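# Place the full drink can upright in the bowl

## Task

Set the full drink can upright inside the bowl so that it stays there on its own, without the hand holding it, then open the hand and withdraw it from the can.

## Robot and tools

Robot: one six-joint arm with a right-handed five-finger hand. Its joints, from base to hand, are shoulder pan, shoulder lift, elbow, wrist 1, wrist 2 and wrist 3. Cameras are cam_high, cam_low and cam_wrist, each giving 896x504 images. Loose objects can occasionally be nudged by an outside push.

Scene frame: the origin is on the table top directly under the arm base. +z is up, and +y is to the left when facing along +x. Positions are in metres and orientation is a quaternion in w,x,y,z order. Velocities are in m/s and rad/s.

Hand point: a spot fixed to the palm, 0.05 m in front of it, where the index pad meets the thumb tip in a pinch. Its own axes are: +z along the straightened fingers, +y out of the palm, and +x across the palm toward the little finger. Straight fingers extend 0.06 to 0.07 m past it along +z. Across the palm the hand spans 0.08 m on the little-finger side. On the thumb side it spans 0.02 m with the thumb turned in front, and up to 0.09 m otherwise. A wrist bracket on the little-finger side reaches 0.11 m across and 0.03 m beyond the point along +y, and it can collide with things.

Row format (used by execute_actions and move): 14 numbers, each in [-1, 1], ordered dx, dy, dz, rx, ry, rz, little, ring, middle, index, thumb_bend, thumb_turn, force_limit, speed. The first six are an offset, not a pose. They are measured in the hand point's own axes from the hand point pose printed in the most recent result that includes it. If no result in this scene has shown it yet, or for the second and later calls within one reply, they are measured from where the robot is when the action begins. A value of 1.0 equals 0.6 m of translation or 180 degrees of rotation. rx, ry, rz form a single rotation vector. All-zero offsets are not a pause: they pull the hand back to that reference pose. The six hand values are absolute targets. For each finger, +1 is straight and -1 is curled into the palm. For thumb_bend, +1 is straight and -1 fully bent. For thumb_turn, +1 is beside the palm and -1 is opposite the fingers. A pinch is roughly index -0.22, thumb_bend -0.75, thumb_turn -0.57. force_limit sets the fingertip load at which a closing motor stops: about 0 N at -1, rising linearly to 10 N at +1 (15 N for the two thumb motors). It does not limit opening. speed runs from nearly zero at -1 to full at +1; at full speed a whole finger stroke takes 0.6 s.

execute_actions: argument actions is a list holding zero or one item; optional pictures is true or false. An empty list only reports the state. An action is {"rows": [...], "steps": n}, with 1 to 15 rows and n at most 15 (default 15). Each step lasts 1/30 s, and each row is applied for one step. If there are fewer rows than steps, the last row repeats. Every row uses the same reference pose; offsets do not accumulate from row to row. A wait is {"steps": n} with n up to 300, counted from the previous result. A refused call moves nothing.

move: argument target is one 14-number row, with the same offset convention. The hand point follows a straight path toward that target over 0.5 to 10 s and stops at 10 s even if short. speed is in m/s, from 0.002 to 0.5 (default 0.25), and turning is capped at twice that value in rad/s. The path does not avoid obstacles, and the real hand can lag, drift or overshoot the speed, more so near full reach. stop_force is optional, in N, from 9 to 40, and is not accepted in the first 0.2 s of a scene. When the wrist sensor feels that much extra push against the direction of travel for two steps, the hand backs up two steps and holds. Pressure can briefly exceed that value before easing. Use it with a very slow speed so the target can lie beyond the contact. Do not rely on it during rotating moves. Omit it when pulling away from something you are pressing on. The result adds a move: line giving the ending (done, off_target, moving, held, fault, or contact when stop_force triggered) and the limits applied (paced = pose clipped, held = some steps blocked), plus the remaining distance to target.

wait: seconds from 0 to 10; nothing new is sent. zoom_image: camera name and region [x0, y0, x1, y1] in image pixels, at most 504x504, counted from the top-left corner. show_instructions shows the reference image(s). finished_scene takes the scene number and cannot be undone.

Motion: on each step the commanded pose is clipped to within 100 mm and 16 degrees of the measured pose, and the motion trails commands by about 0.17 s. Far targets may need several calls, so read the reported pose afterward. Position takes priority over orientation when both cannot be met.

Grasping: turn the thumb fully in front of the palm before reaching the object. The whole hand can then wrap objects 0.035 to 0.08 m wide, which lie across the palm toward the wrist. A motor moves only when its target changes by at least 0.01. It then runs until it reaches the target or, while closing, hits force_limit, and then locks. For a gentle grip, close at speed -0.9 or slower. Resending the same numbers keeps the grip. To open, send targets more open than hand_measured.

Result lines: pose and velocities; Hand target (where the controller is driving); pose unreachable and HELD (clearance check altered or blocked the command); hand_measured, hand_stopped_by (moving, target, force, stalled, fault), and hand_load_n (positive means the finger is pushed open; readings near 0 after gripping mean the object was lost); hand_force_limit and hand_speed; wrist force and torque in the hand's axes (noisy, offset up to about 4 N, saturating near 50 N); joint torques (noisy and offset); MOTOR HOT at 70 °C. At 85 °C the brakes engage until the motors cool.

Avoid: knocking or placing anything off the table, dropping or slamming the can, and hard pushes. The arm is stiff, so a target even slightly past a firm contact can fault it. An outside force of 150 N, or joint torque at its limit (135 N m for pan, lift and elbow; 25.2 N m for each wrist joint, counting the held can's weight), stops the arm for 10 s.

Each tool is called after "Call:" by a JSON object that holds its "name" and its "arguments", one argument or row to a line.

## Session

Call:
{"name": "execute_actions", "arguments": {
  "actions": []
}}

Scene clock: 0.00 s of 4800.00 s.
end_effector_position=(+0.5892, +0.0737, +0.3014) hand_measured=(+1.000, +1.000, +1.000, +1.000, +1.000, +1.000) hand_load_n=(+0.0, +0.0, +0.0, +0.0, +0.0, +0.0) hand_stopped_by=(target, target, target, target, target, target) hand_force_limit=0.00 hand_speed=-0.80 end_effector_quat_wxyz=(-0.221, +0.823, -0.106, -0.512) end_effector_velocity=(-0.000, -0.000, -0.000) end_effector_angular_velocity=(+0.001, +0.001, -0.002)
Joint positions: [-0.368 -0.887  0.964  2.581  1.201  0.48 ]
Joint velocities: [-0.     0.001  0.001  0.    -0.    -0.001]
Joint torques (N m, as the arm reports them, + toward a larger angle): no reading
Wrist force (N, on the end effector, along its own x y z axes, offset not removed): no reading
Wrist torque (N m, same axes, about the end effector's origin, offset not removed): no reading
Hand target: +0.589, +0.074, +0.301; -0.221, +0.823, -0.106, -0.512

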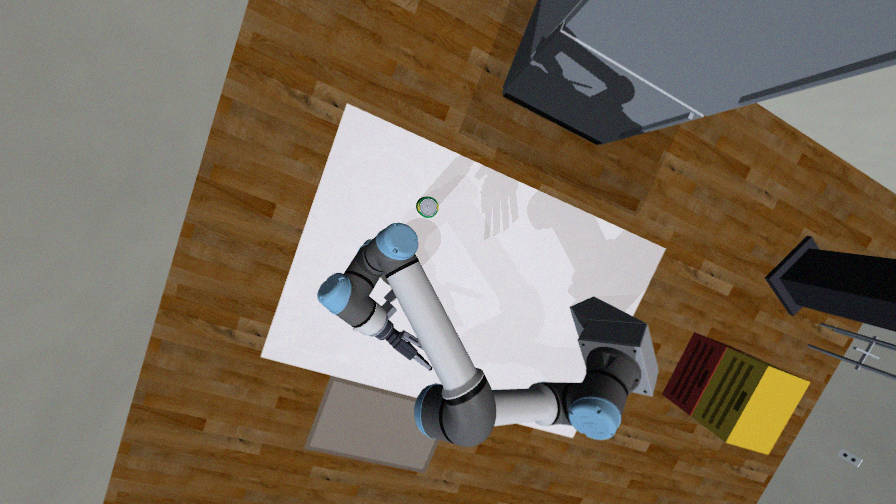

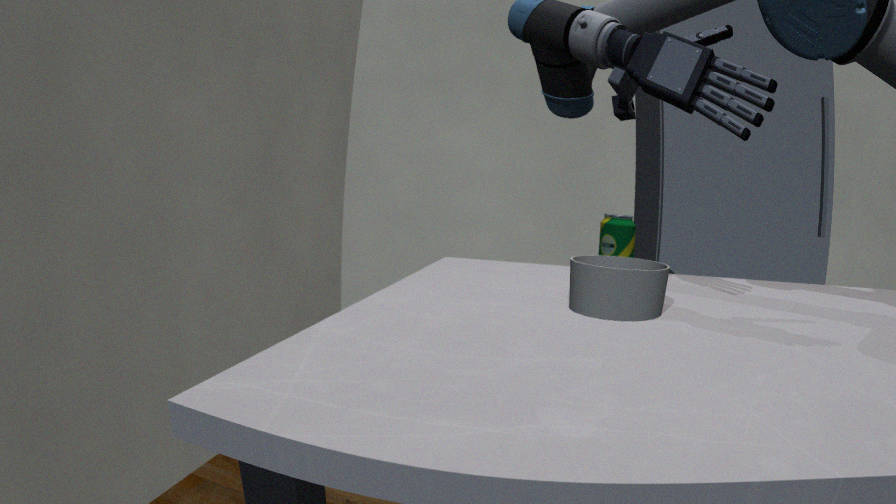

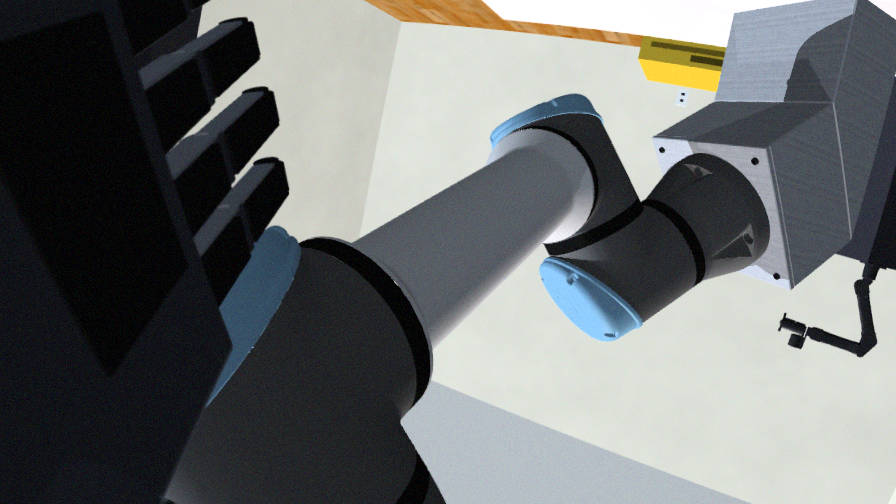

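Call:
{"name": "move", "arguments": {
  "target": [0.2157,0.4417,-0.361,0.422,0.574,0.271,1,1,0.4,0.4,1,-1,0,-0.5],
  "speed": 0.25
}}

Scene clock: 93.80 s of 4800.00 s.
end_effector_position=(+0.7131, -0.2546, +0.2012) hand_measured=(+1.000, +1.000, +0.400, +0.400, +1.000, -1.000) hand_load_n=(+0.0, +0.0, +0.0, +0.0, +0.0, +0.0) hand_stopped_by=(target, target, target, target, target, target) hand_force_limit=0.00 hand_speed=-0.50 end_effector_quat_wxyz=(+0.260, -0.511, +0.730, -0.372) end_effector_velocity=(+0.001, -0.002, -0.001) end_effector_angular_velocity=(-0.004, -0.006, -0.012)
Joint positions: [-0.783 -0.86   1.789  2.336 -0.655  0.685]
Joint velocities: [ 0.004  0.001  0.003 -0.002 -0.017  0.005]
Joint torques (N m, as the arm reports them, + toward a larger angle): [-29.68 -13.18   1.61  -2.68  -3.47   1.43]
Wrist force (N, on the end effector, along its own x y z axes, offset not removed): [1.7 -0.6 -0.6]
Wrist torque (N m, same axes, about the end effector's origin, offset not removed): [-0.07 -0.31 0.13]
Hand target: +0.713, -0.255, +0.201; +0.260, -0.511, +0.730, -0.373
Off the commanded pose: 0.001 m, 0 deg.
After step 90, 85.47 s passed at rest.
move: done

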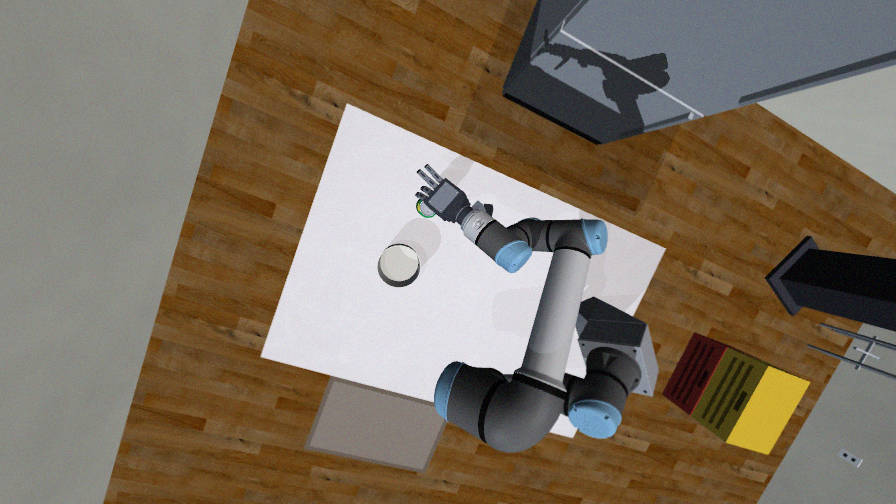

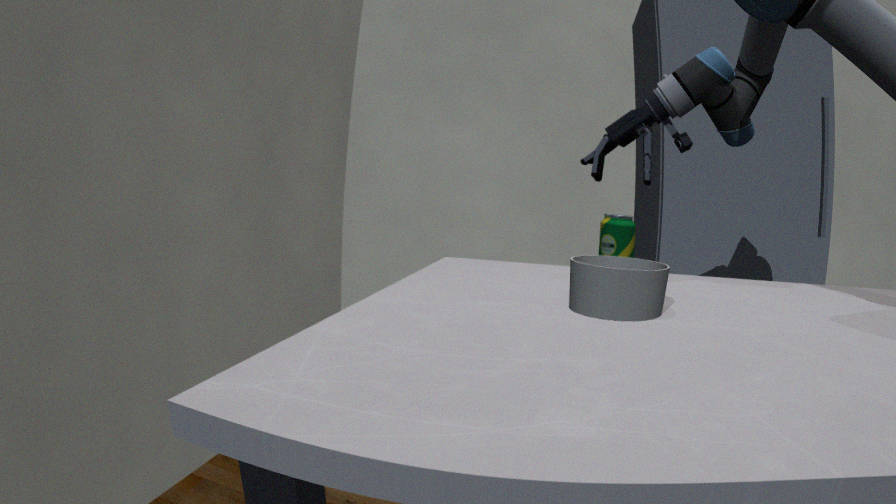

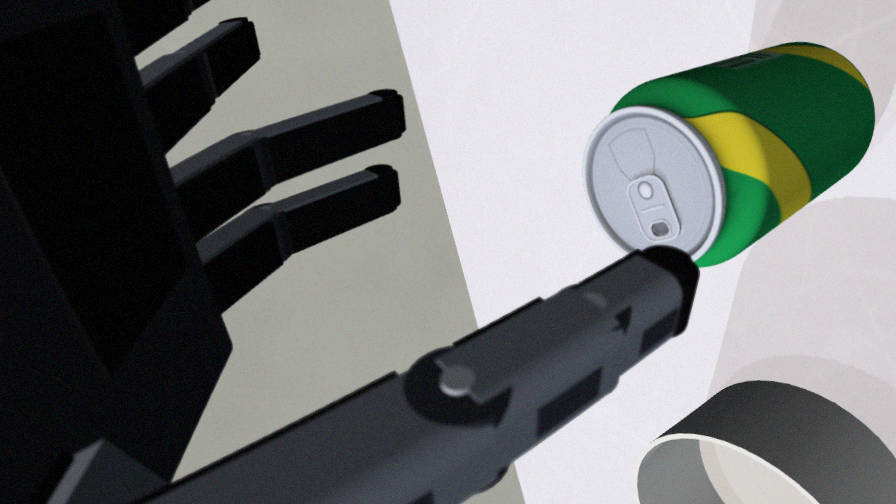

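Call:
{"name": "move", "arguments": {
  "target": [-0.0117,0.0868,0.0673,0,0,0,1,1,0.4,0.4,1,-1,0,-0.5],
  "speed": 0.08
}}

Call:
{"name": "zoom_image", "arguments": {
  "camera": "cam_low",
  "region": [540, 140, 740, 330]
}}

Scene clock: 114.67 s of 4800.00 s.
end_effector_position=(+0.7175, -0.2487, +0.1356) hand_measured=(+1.000, +1.000, +0.400, +0.400, +1.000, -1.000) hand_load_n=(+0.0, +0.0, +0.0, +0.0, +0.0, +0.0) hand_stopped_by=(target, target, target, target, target, target) hand_force_limit=0.00 hand_speed=-0.50 end_effector_quat_wxyz=(+0.260, -0.511, +0.730, -0.372) end_effector_velocity=(+0.000, -0.000, -0.002) end_effector_angular_velocity=(-0.000, -0.000, +0.000)
Joint positions: [-0.677 -0.78   1.761  2.27  -0.759  0.704]
Joint velocities: [ 0.004  0.004 -0.003 -0.002 -0.004  0.001]
Joint torques (N m, as the arm reports them, + toward a larger angle): [-30.97 -15.72 -19.98  -2.97  -3.4    1.59]
Wrist force (N, on the end effector, along its own x y z axes, offset not removed): [1.4 -0.9 -1.6]
Wrist torque (N m, same axes, about the end effector's origin, offset not removed): [-0.10 -0.25 0.03]
Hand target: +0.718, -0.249, +0.135; +0.260, -0.511, +0.730, -0.372
Off the commanded pose: 0.000 m, 0 deg.
After step 90, 16.57 s passed at rest.
move: done

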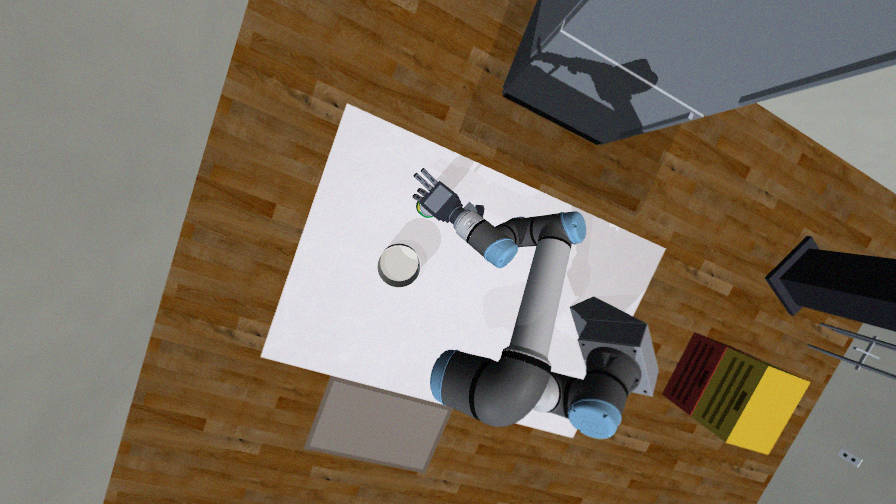

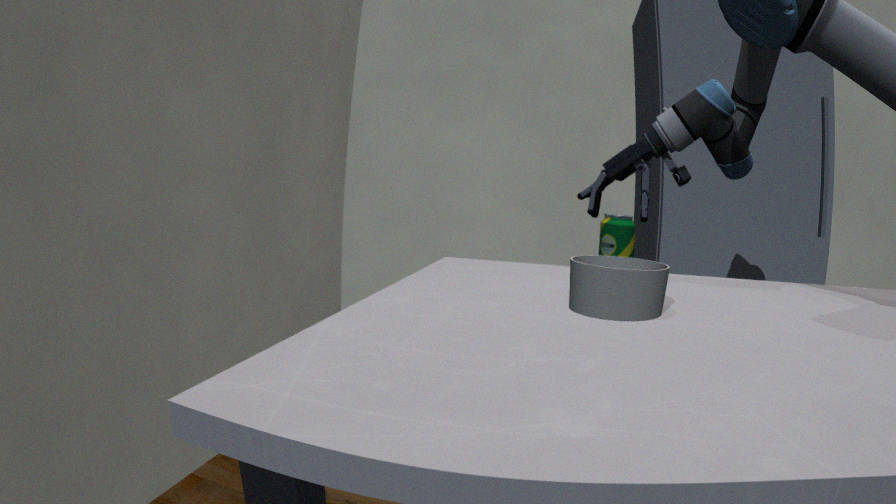

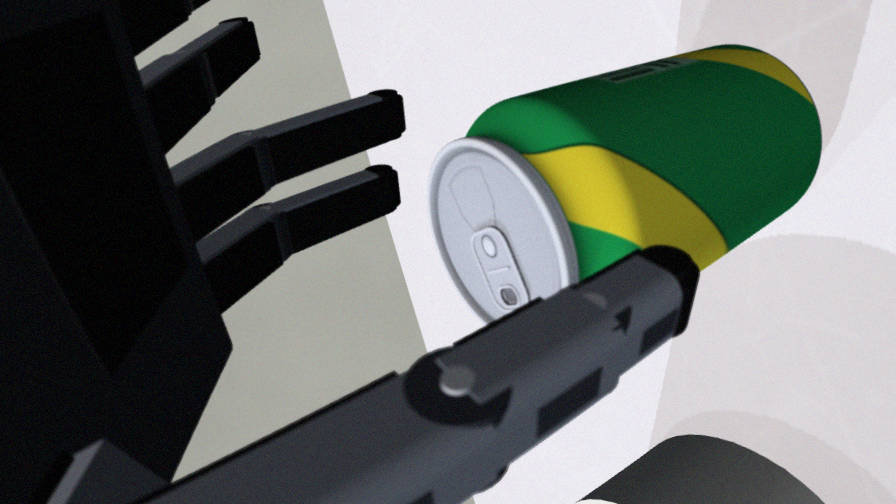

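Region (540, 140, 740, 330) of cam_low's 896x504 image, scaled by 2.520, with more detail than that image has; it fills the top 479 rows of this view, and the rest is white.

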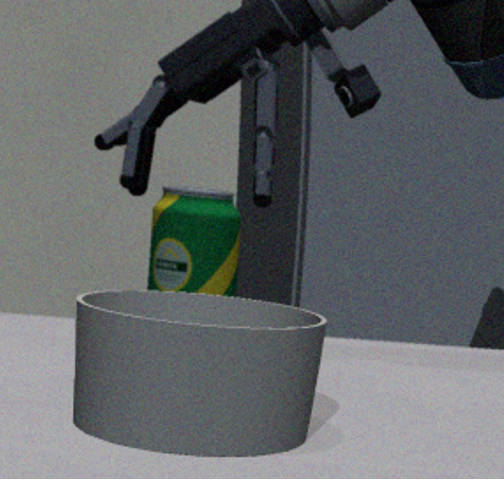

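Call:
{"name": "move", "arguments": {
  "target": [0,0.0578,0.0523,0,0,0,1,1,0.4,0.4,1,-1,-0.85,-0.5],
  "speed": 0.04
}}

Call:
{"name": "move", "arguments": {
  "target": [0,0,0,0,0,0,1,1,-0.3,-0.3,0.6,-1,-0.85,-0.92],
  "speed": 0.02
}}

Scene clock: 126.03 s of 4800.00 s.
end_effector_position=(+0.7222, -0.2504, +0.0894) hand_measured=(+1.000, +1.000, +0.400, +0.400, +1.000, -1.000) hand_load_n=(+0.0, +0.0, +0.0, +0.0, +0.0, +0.0) hand_stopped_by=(target, target, target, target, target, target) hand_force_limit=-0.85 hand_speed=-0.50 end_effector_quat_wxyz=(+0.260, -0.511, +0.730, -0.372) end_effector_velocity=(+0.001, -0.001, -0.001) end_effector_angular_velocity=(-0.002, -0.002, -0.000)
Joint positions: [-0.607 -0.709  1.71   2.242 -0.829  0.714]
Joint velocities: [ 0.002  0.003 -0.004 -0.001 -0.005  0.   ]
Joint torques (N m, as the arm reports them, + toward a larger angle): [-30.22 -18.72 -19.56  -3.    -3.73   1.58]
Wrist force (N, on the end effector, along its own x y z axes, offset not removed): [1.4 0.1 -0.4]
Wrist torque (N m, same axes, about the end effector's origin, offset not removed): [-0.15 -0.29 0.15]
Hand target: +0.722, -0.250, +0.089; +0.260, -0.511, +0.730, -0.372
Off the commanded pose: 0.000 m, 0 deg.
After step 90, 6.80 s passed at rest.
move: done

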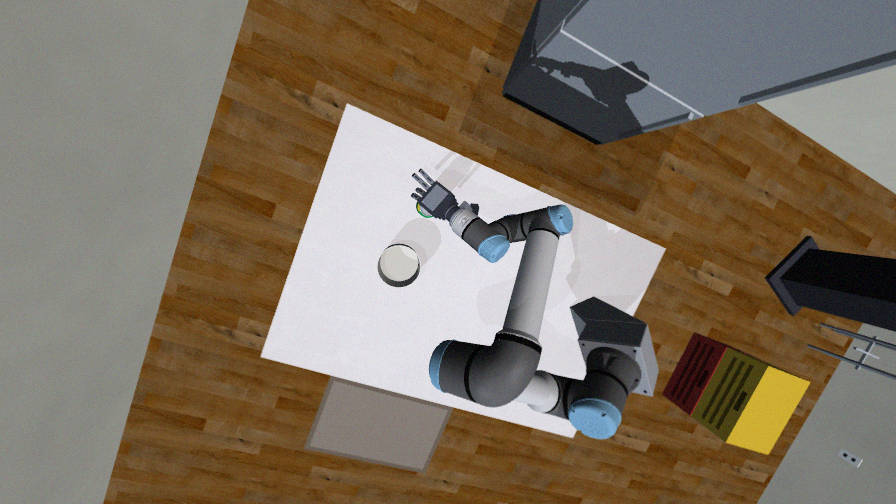

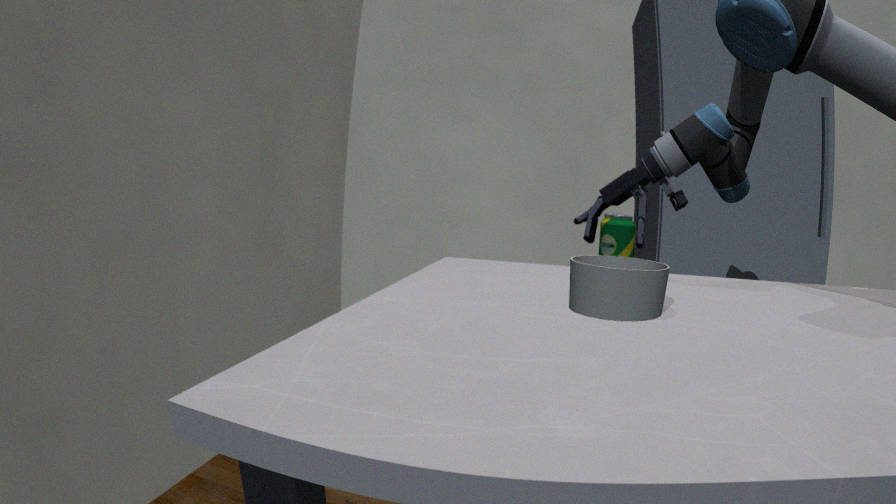

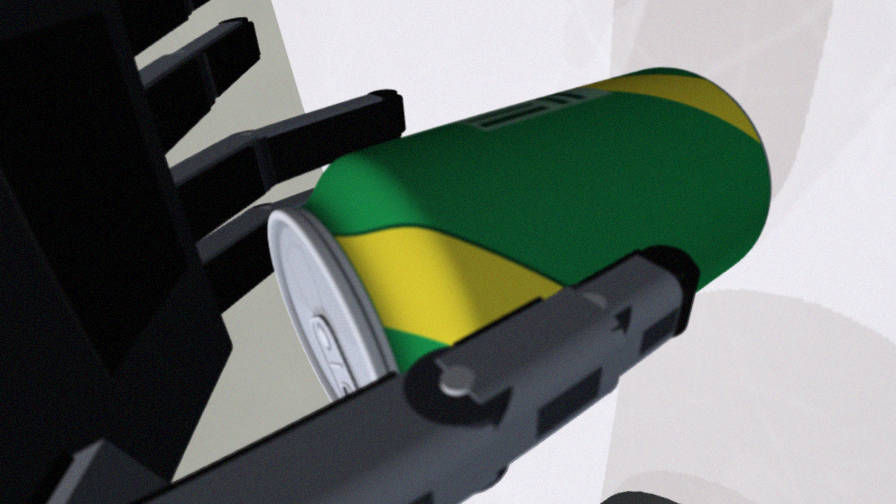

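Scene clock: 128.30 s of 4800.00 s.
end_effector_position=(+0.7222, -0.2504, +0.0894) hand_measured=(+1.000, +1.000, +0.130, +0.156, +0.846, -1.000) hand_load_n=(+0.0, +0.0, +1.0, +1.0, +1.5, +0.0) hand_stopped_by=(target, target, force, force, force, target) hand_force_limit=-0.85 hand_speed=-0.92 end_effector_quat_wxyz=(+0.260, -0.511, +0.730, -0.372) end_effector_velocity=(+0.001, -0.001, +0.001) end_effector_angular_velocity=(-0.002, -0.002, +0.000)
Joint positions: [-0.607 -0.709  1.71   2.242 -0.829  0.714]
Joint velocities: [-0.001 -0.    -0.002  0.    -0.001  0.   ]
Joint torques (N m, as the arm reports them, + toward a larger angle): [-50.11 -38.87   6.04   1.01   1.48  -0.61]
Wrist force (N, on the end effector, along its own x y z axes, offset not removed): [0.6 0.3 -0.1]
Wrist torque (N m, same axes, about the end effector's origin, offset not removed): [-0.08 -0.13 0.05]
Hand target: +0.722, -0.250, +0.089; +0.260, -0.511, +0.730, -0.372
Off the commanded pose: 0.000 m, 0 deg.
move: done

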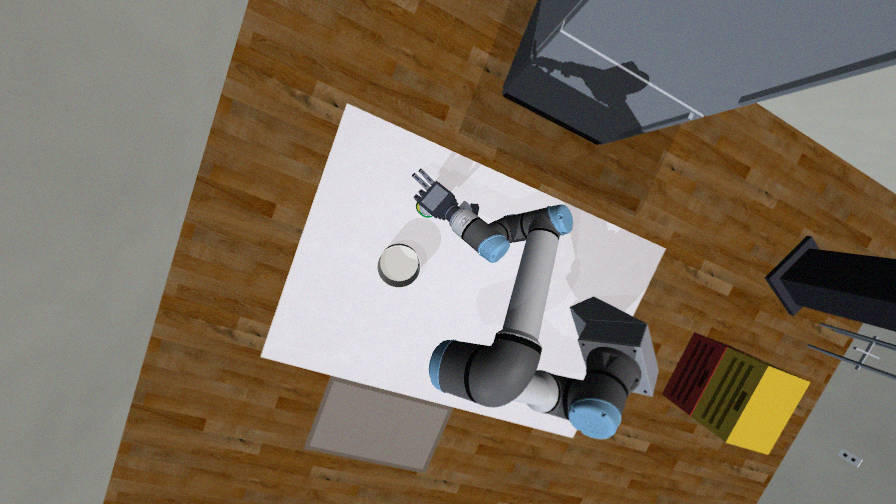

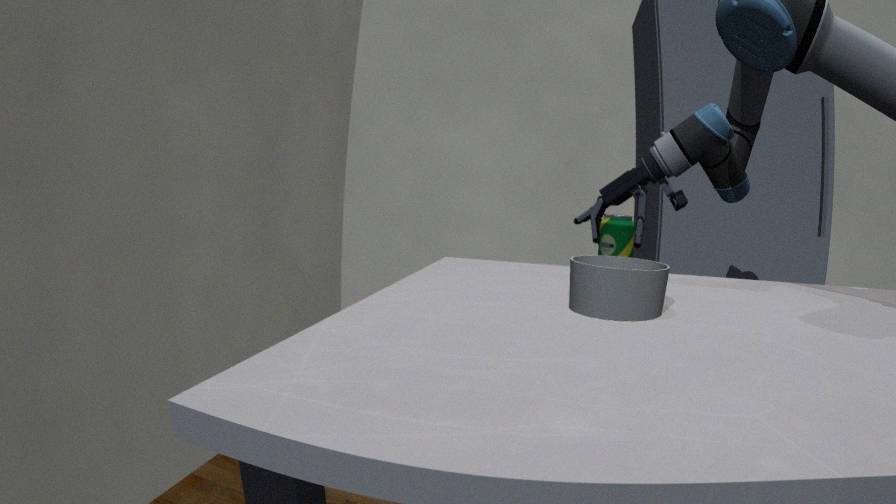

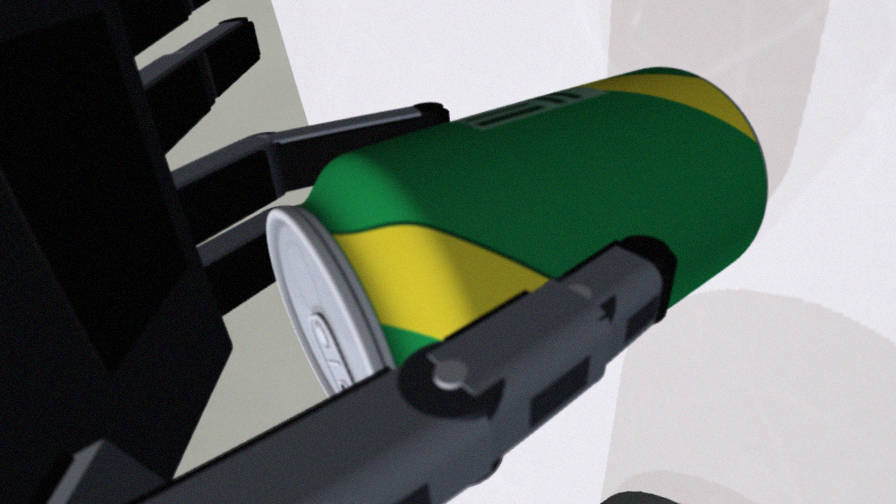

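Call:
{"name": "move", "arguments": {
  "target": [0,0,0,0,0,0,1,1,-0.5,-0.5,0.6,-1,0.7,-0.92],
  "speed": 0.02
}}

Call:
{"name": "move", "arguments": {
  "target": [0,-0.135,-0.098,0,0,0,1,1,-0.5,-0.5,0.6,-1,0.7,-0.92],
  "speed": 0.07
}}

Call:
{"name": "zoom_image", "arguments": {
  "camera": "cam_high",
  "region": [340, 180, 480, 300]
}}

Scene clock: 138.53 s of 4800.00 s.
end_effector_position=(+0.7222, -0.2504, +0.0894) hand_measured=(+1.000, +1.000, +0.080, +0.116, +0.850, -1.000) hand_load_n=(+0.0, +0.0, +9.0, +7.0, +11.5, +0.5) hand_stopped_by=(target, target, force, force, force, target) hand_force_limit=0.70 hand_speed=-0.92 end_effector_quat_wxyz=(+0.260, -0.511, +0.730, -0.372) end_effector_velocity=(+0.000, +0.001, -0.000) end_effector_angular_velocity=(+0.000, +0.000, +0.002)
Joint positions: [-0.607 -0.709  1.71   2.242 -0.829  0.714]
Joint velocities: [ 0.001 -0.    -0.001 -0.     0.001  0.   ]
Joint torques (N m, as the arm reports them, + toward a larger angle): [-50.36 -38.22   5.22   0.62  -0.49  -1.3 ]
Wrist force (N, on the end effector, along its own x y z axes, offset not removed): [1.6 1.0 1.3]
Wrist torque (N m, same axes, about the end effector's origin, offset not removed): [-0.16 -0.31 0.12]
Hand target: +0.722, -0.250, +0.089; +0.260, -0.511, +0.730, -0.372
Off the commanded pose: 0.000 m, 0 deg.
After step 90, 6.53 s passed at rest.
move: done

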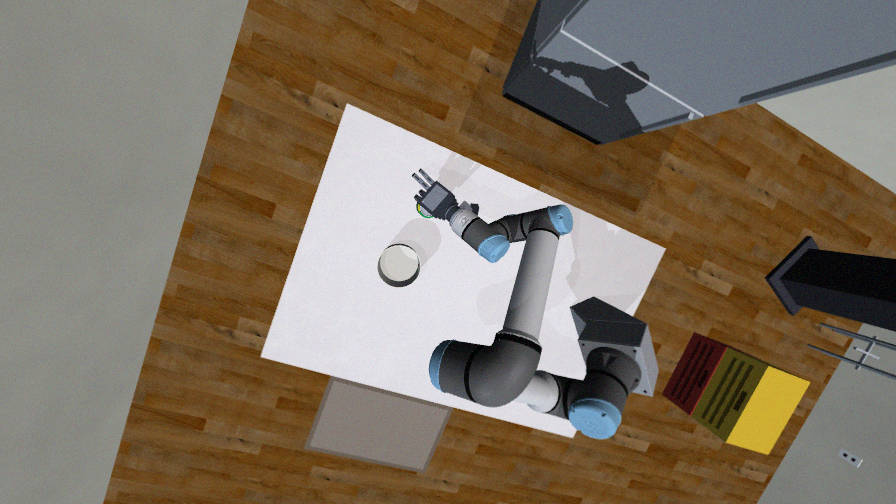

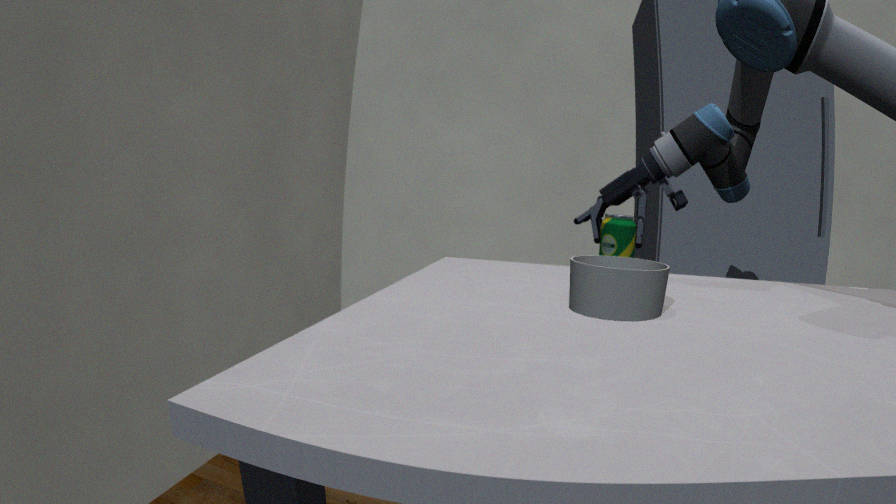

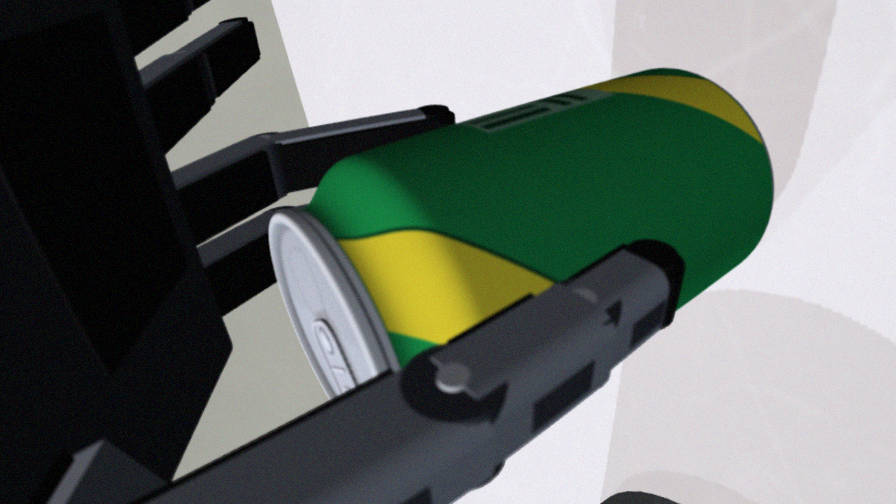

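Scene clock: 140.40 s of 4800.00 s.
end_effector_position=(+0.7222, -0.2504, +0.1891) hand_measured=(+1.000, +1.000, +0.080, +0.116, +0.850, -1.000) hand_load_n=(+0.0, +0.0, +9.0, +7.0, +12.0, +0.5) hand_stopped_by=(target, target, force, force, force, target) hand_force_limit=0.70 hand_speed=-0.92 end_effector_quat_wxyz=(+0.260, -0.511, +0.730, -0.372) end_effector_velocity=(+0.000, -0.000, +0.003) end_effector_angular_velocity=(-0.001, -0.000, +0.000)
Joint positions: [-0.753 -0.852  1.772  2.341 -0.684  0.691]
Joint velocities: [-0.005 -0.004  0.001  0.004  0.004 -0.001]
Joint torques (N m, as the arm reports them, + toward a larger angle): [-50.07 -36.5    1.64   1.09   1.32  -1.57]
Wrist force (N, on the end effector, along its own x y z axes, offset not removed): [1.9 0.5 1.7]
Wrist torque (N m, same axes, about the end effector's origin, offset not removed): [-0.46 -0.26 0.13]
Hand target: +0.722, -0.250, +0.189; +0.260, -0.511, +0.730, -0.372
Off the commanded pose: 0.000 m, 0 deg.
move: done

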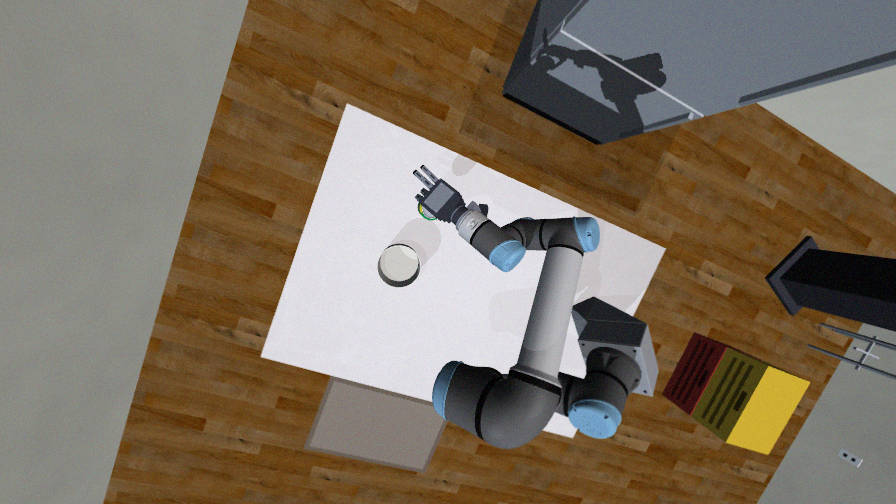

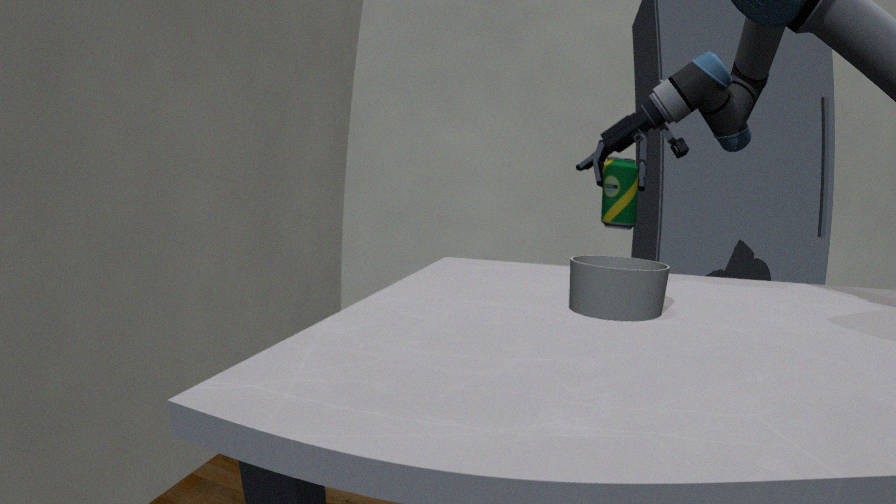

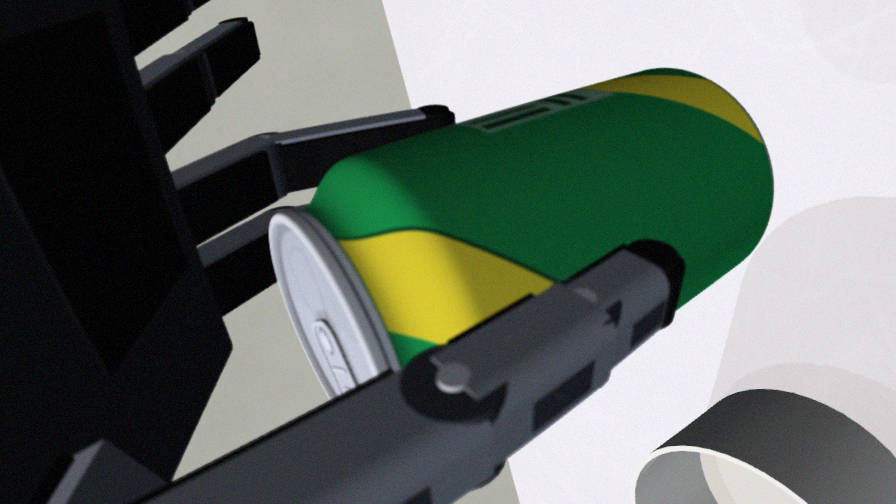

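Region (340, 180, 480, 300) of cam_high's 896x504 image, scaled by 3.600, with more detail than that image has; it fills the top 432 rows of this view, and the rest is white.

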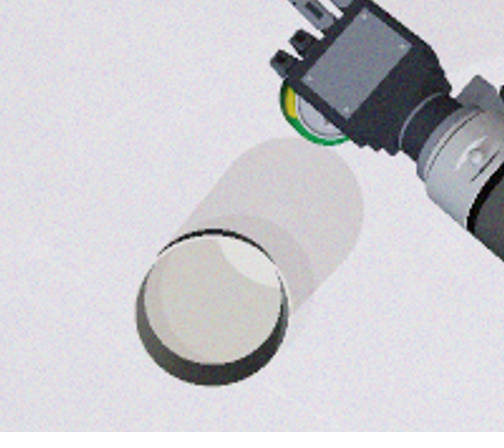

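Call:
{"name": "move", "arguments": {
  "target": [-0.353,0.060,-0.0825,0,0,0,1,1,-0.5,-0.5,0.6,-1,0.7,-0.92],
  "speed": 0.12
}}

Call:
{"name": "zoom_image", "arguments": {
  "camera": "cam_high",
  "region": [340, 210, 480, 330]
}}

Scene clock: 151.80 s of 4800.00 s.
end_effector_position=(+0.7376, -0.0308, +0.1892) hand_measured=(+1.000, +1.000, +0.080, +0.116, +0.850, -1.000) hand_load_n=(+0.0, +0.0, +9.0, +7.0, +12.0, +0.5) hand_stopped_by=(target, target, force, force, force, target) hand_force_limit=0.70 hand_speed=-0.92 end_effector_quat_wxyz=(+0.260, -0.511, +0.730, -0.372) end_effector_velocity=(+0.001, +0.003, +0.000) end_effector_angular_velocity=(-0.001, -0.001, +0.001)
Joint positions: [-0.549 -1.3    2.074  2.464 -0.887  0.722]
Joint velocities: [ 0.004 -0.005 -0.001  0.004 -0.005  0.   ]
Joint torques (N m, as the arm reports them, + toward a larger angle): [-16.22 -29.85   4.97   0.74  -3.74   1.28]
Wrist force (N, on the end effector, along its own x y z axes, offset not removed): [1.4 3.3 1.5]
Wrist torque (N m, same axes, about the end effector's origin, offset not removed): [-0.03 -0.34 0.08]
Hand target: +0.738, -0.030, +0.189; +0.260, -0.511, +0.730, -0.372
Off the commanded pose: 0.001 m, 0 deg.
After step 90, 6.03 s passed at rest.
move: done

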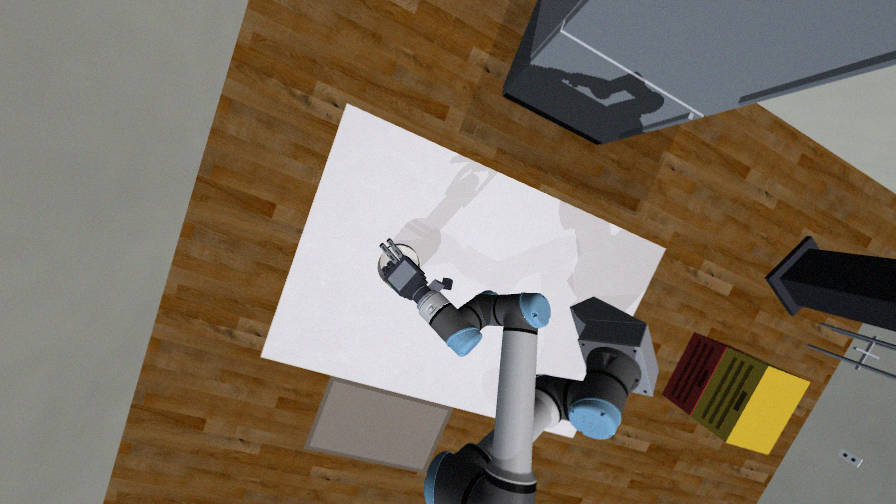

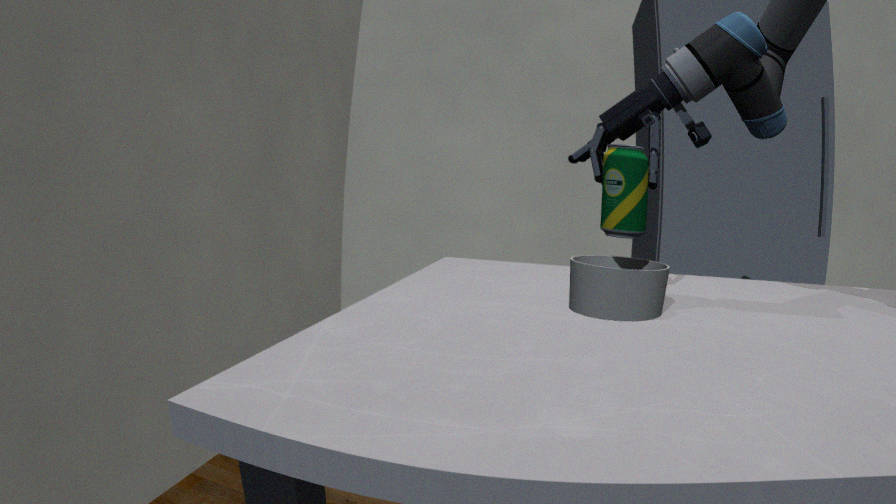

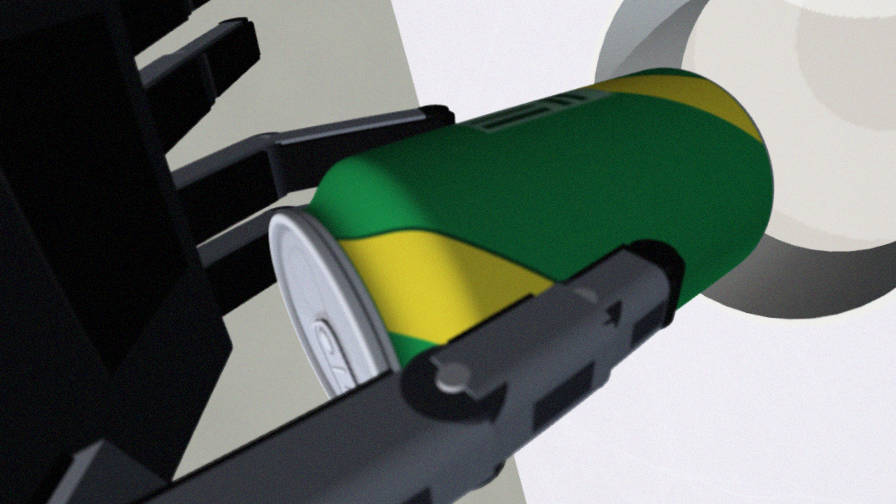

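Region (340, 210, 480, 330) of cam_high's 896x504 image, scaled by 3.600, with more detail than that image has; it fills the top 432 rows of this view, and the rest is white.

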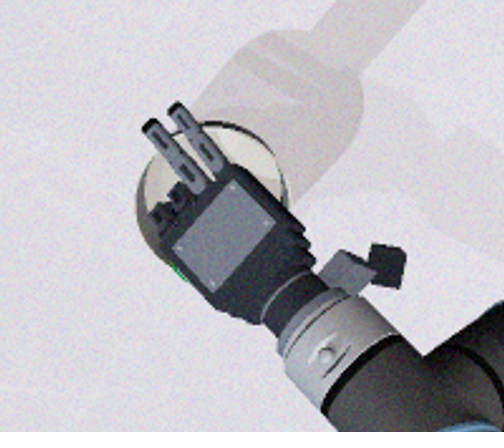

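Call:
{"name": "move", "arguments": {
  "target": [0,0.074,0.054,0,0,0,1,1,-0.5,-0.5,0.6,-1,0.7,-0.92],
  "speed": 0.05
}}

Scene clock: 160.30 s of 4800.00 s.
end_effector_position=(+0.7377, -0.0308, +0.1346) hand_measured=(+1.000, +1.000, +0.080, +0.116, +0.850, -1.000) hand_load_n=(+0.0, +0.0, +9.0, +7.0, +12.0, +0.5) hand_stopped_by=(target, target, force, force, force, target) hand_force_limit=0.70 hand_speed=-0.92 end_effector_quat_wxyz=(+0.261, -0.511, +0.730, -0.372) end_effector_velocity=(+0.001, +0.000, -0.002) end_effector_angular_velocity=(-0.001, -0.002, +0.001)
Joint positions: [-0.445 -1.198  2.046  2.383 -0.99   0.735]
Joint velocities: [ 0.005  0.004 -0.003 -0.004 -0.006  0.   ]
Joint torques (N m, as the arm reports them, + toward a larger angle): [-17.17 -14.15 -21.32  -3.74  -3.69   1.43]
Wrist force (N, on the end effector, along its own x y z axes, offset not removed): [1.0 2.5 0.5]
Wrist torque (N m, same axes, about the end effector's origin, offset not removed): [-0.12 -0.22 0.09]
Hand target: +0.738, -0.031, +0.134; +0.261, -0.511, +0.730, -0.372
Off the commanded pose: 0.000 m, 0 deg.
After step 90, 4.00 s passed at rest.
move: done

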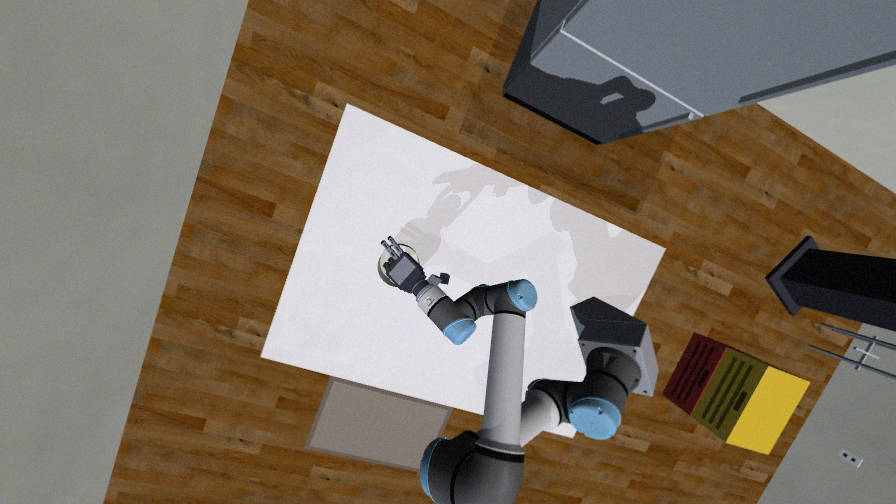

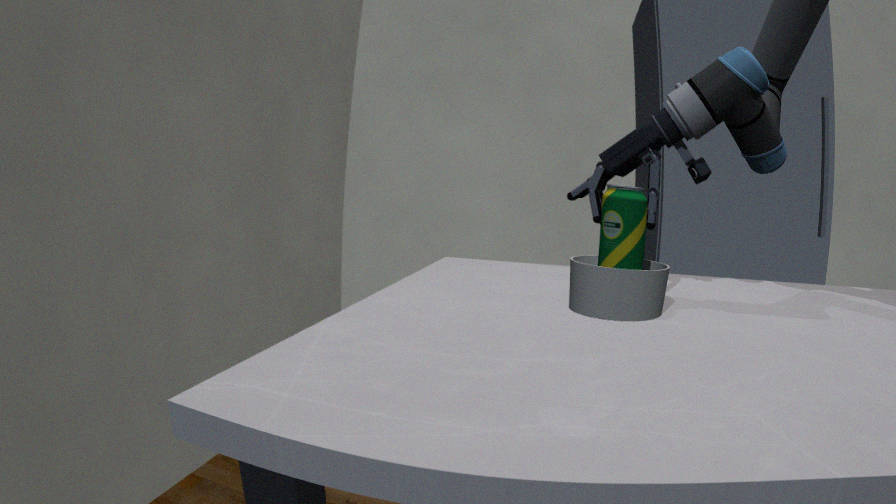

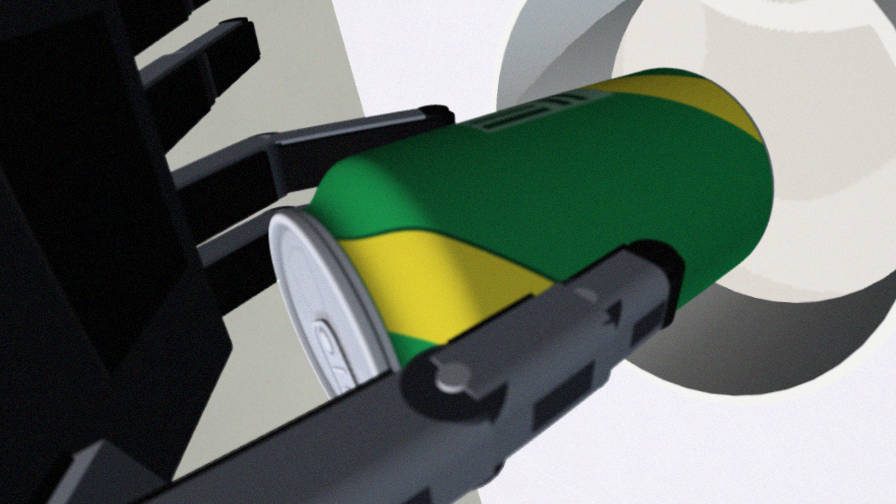

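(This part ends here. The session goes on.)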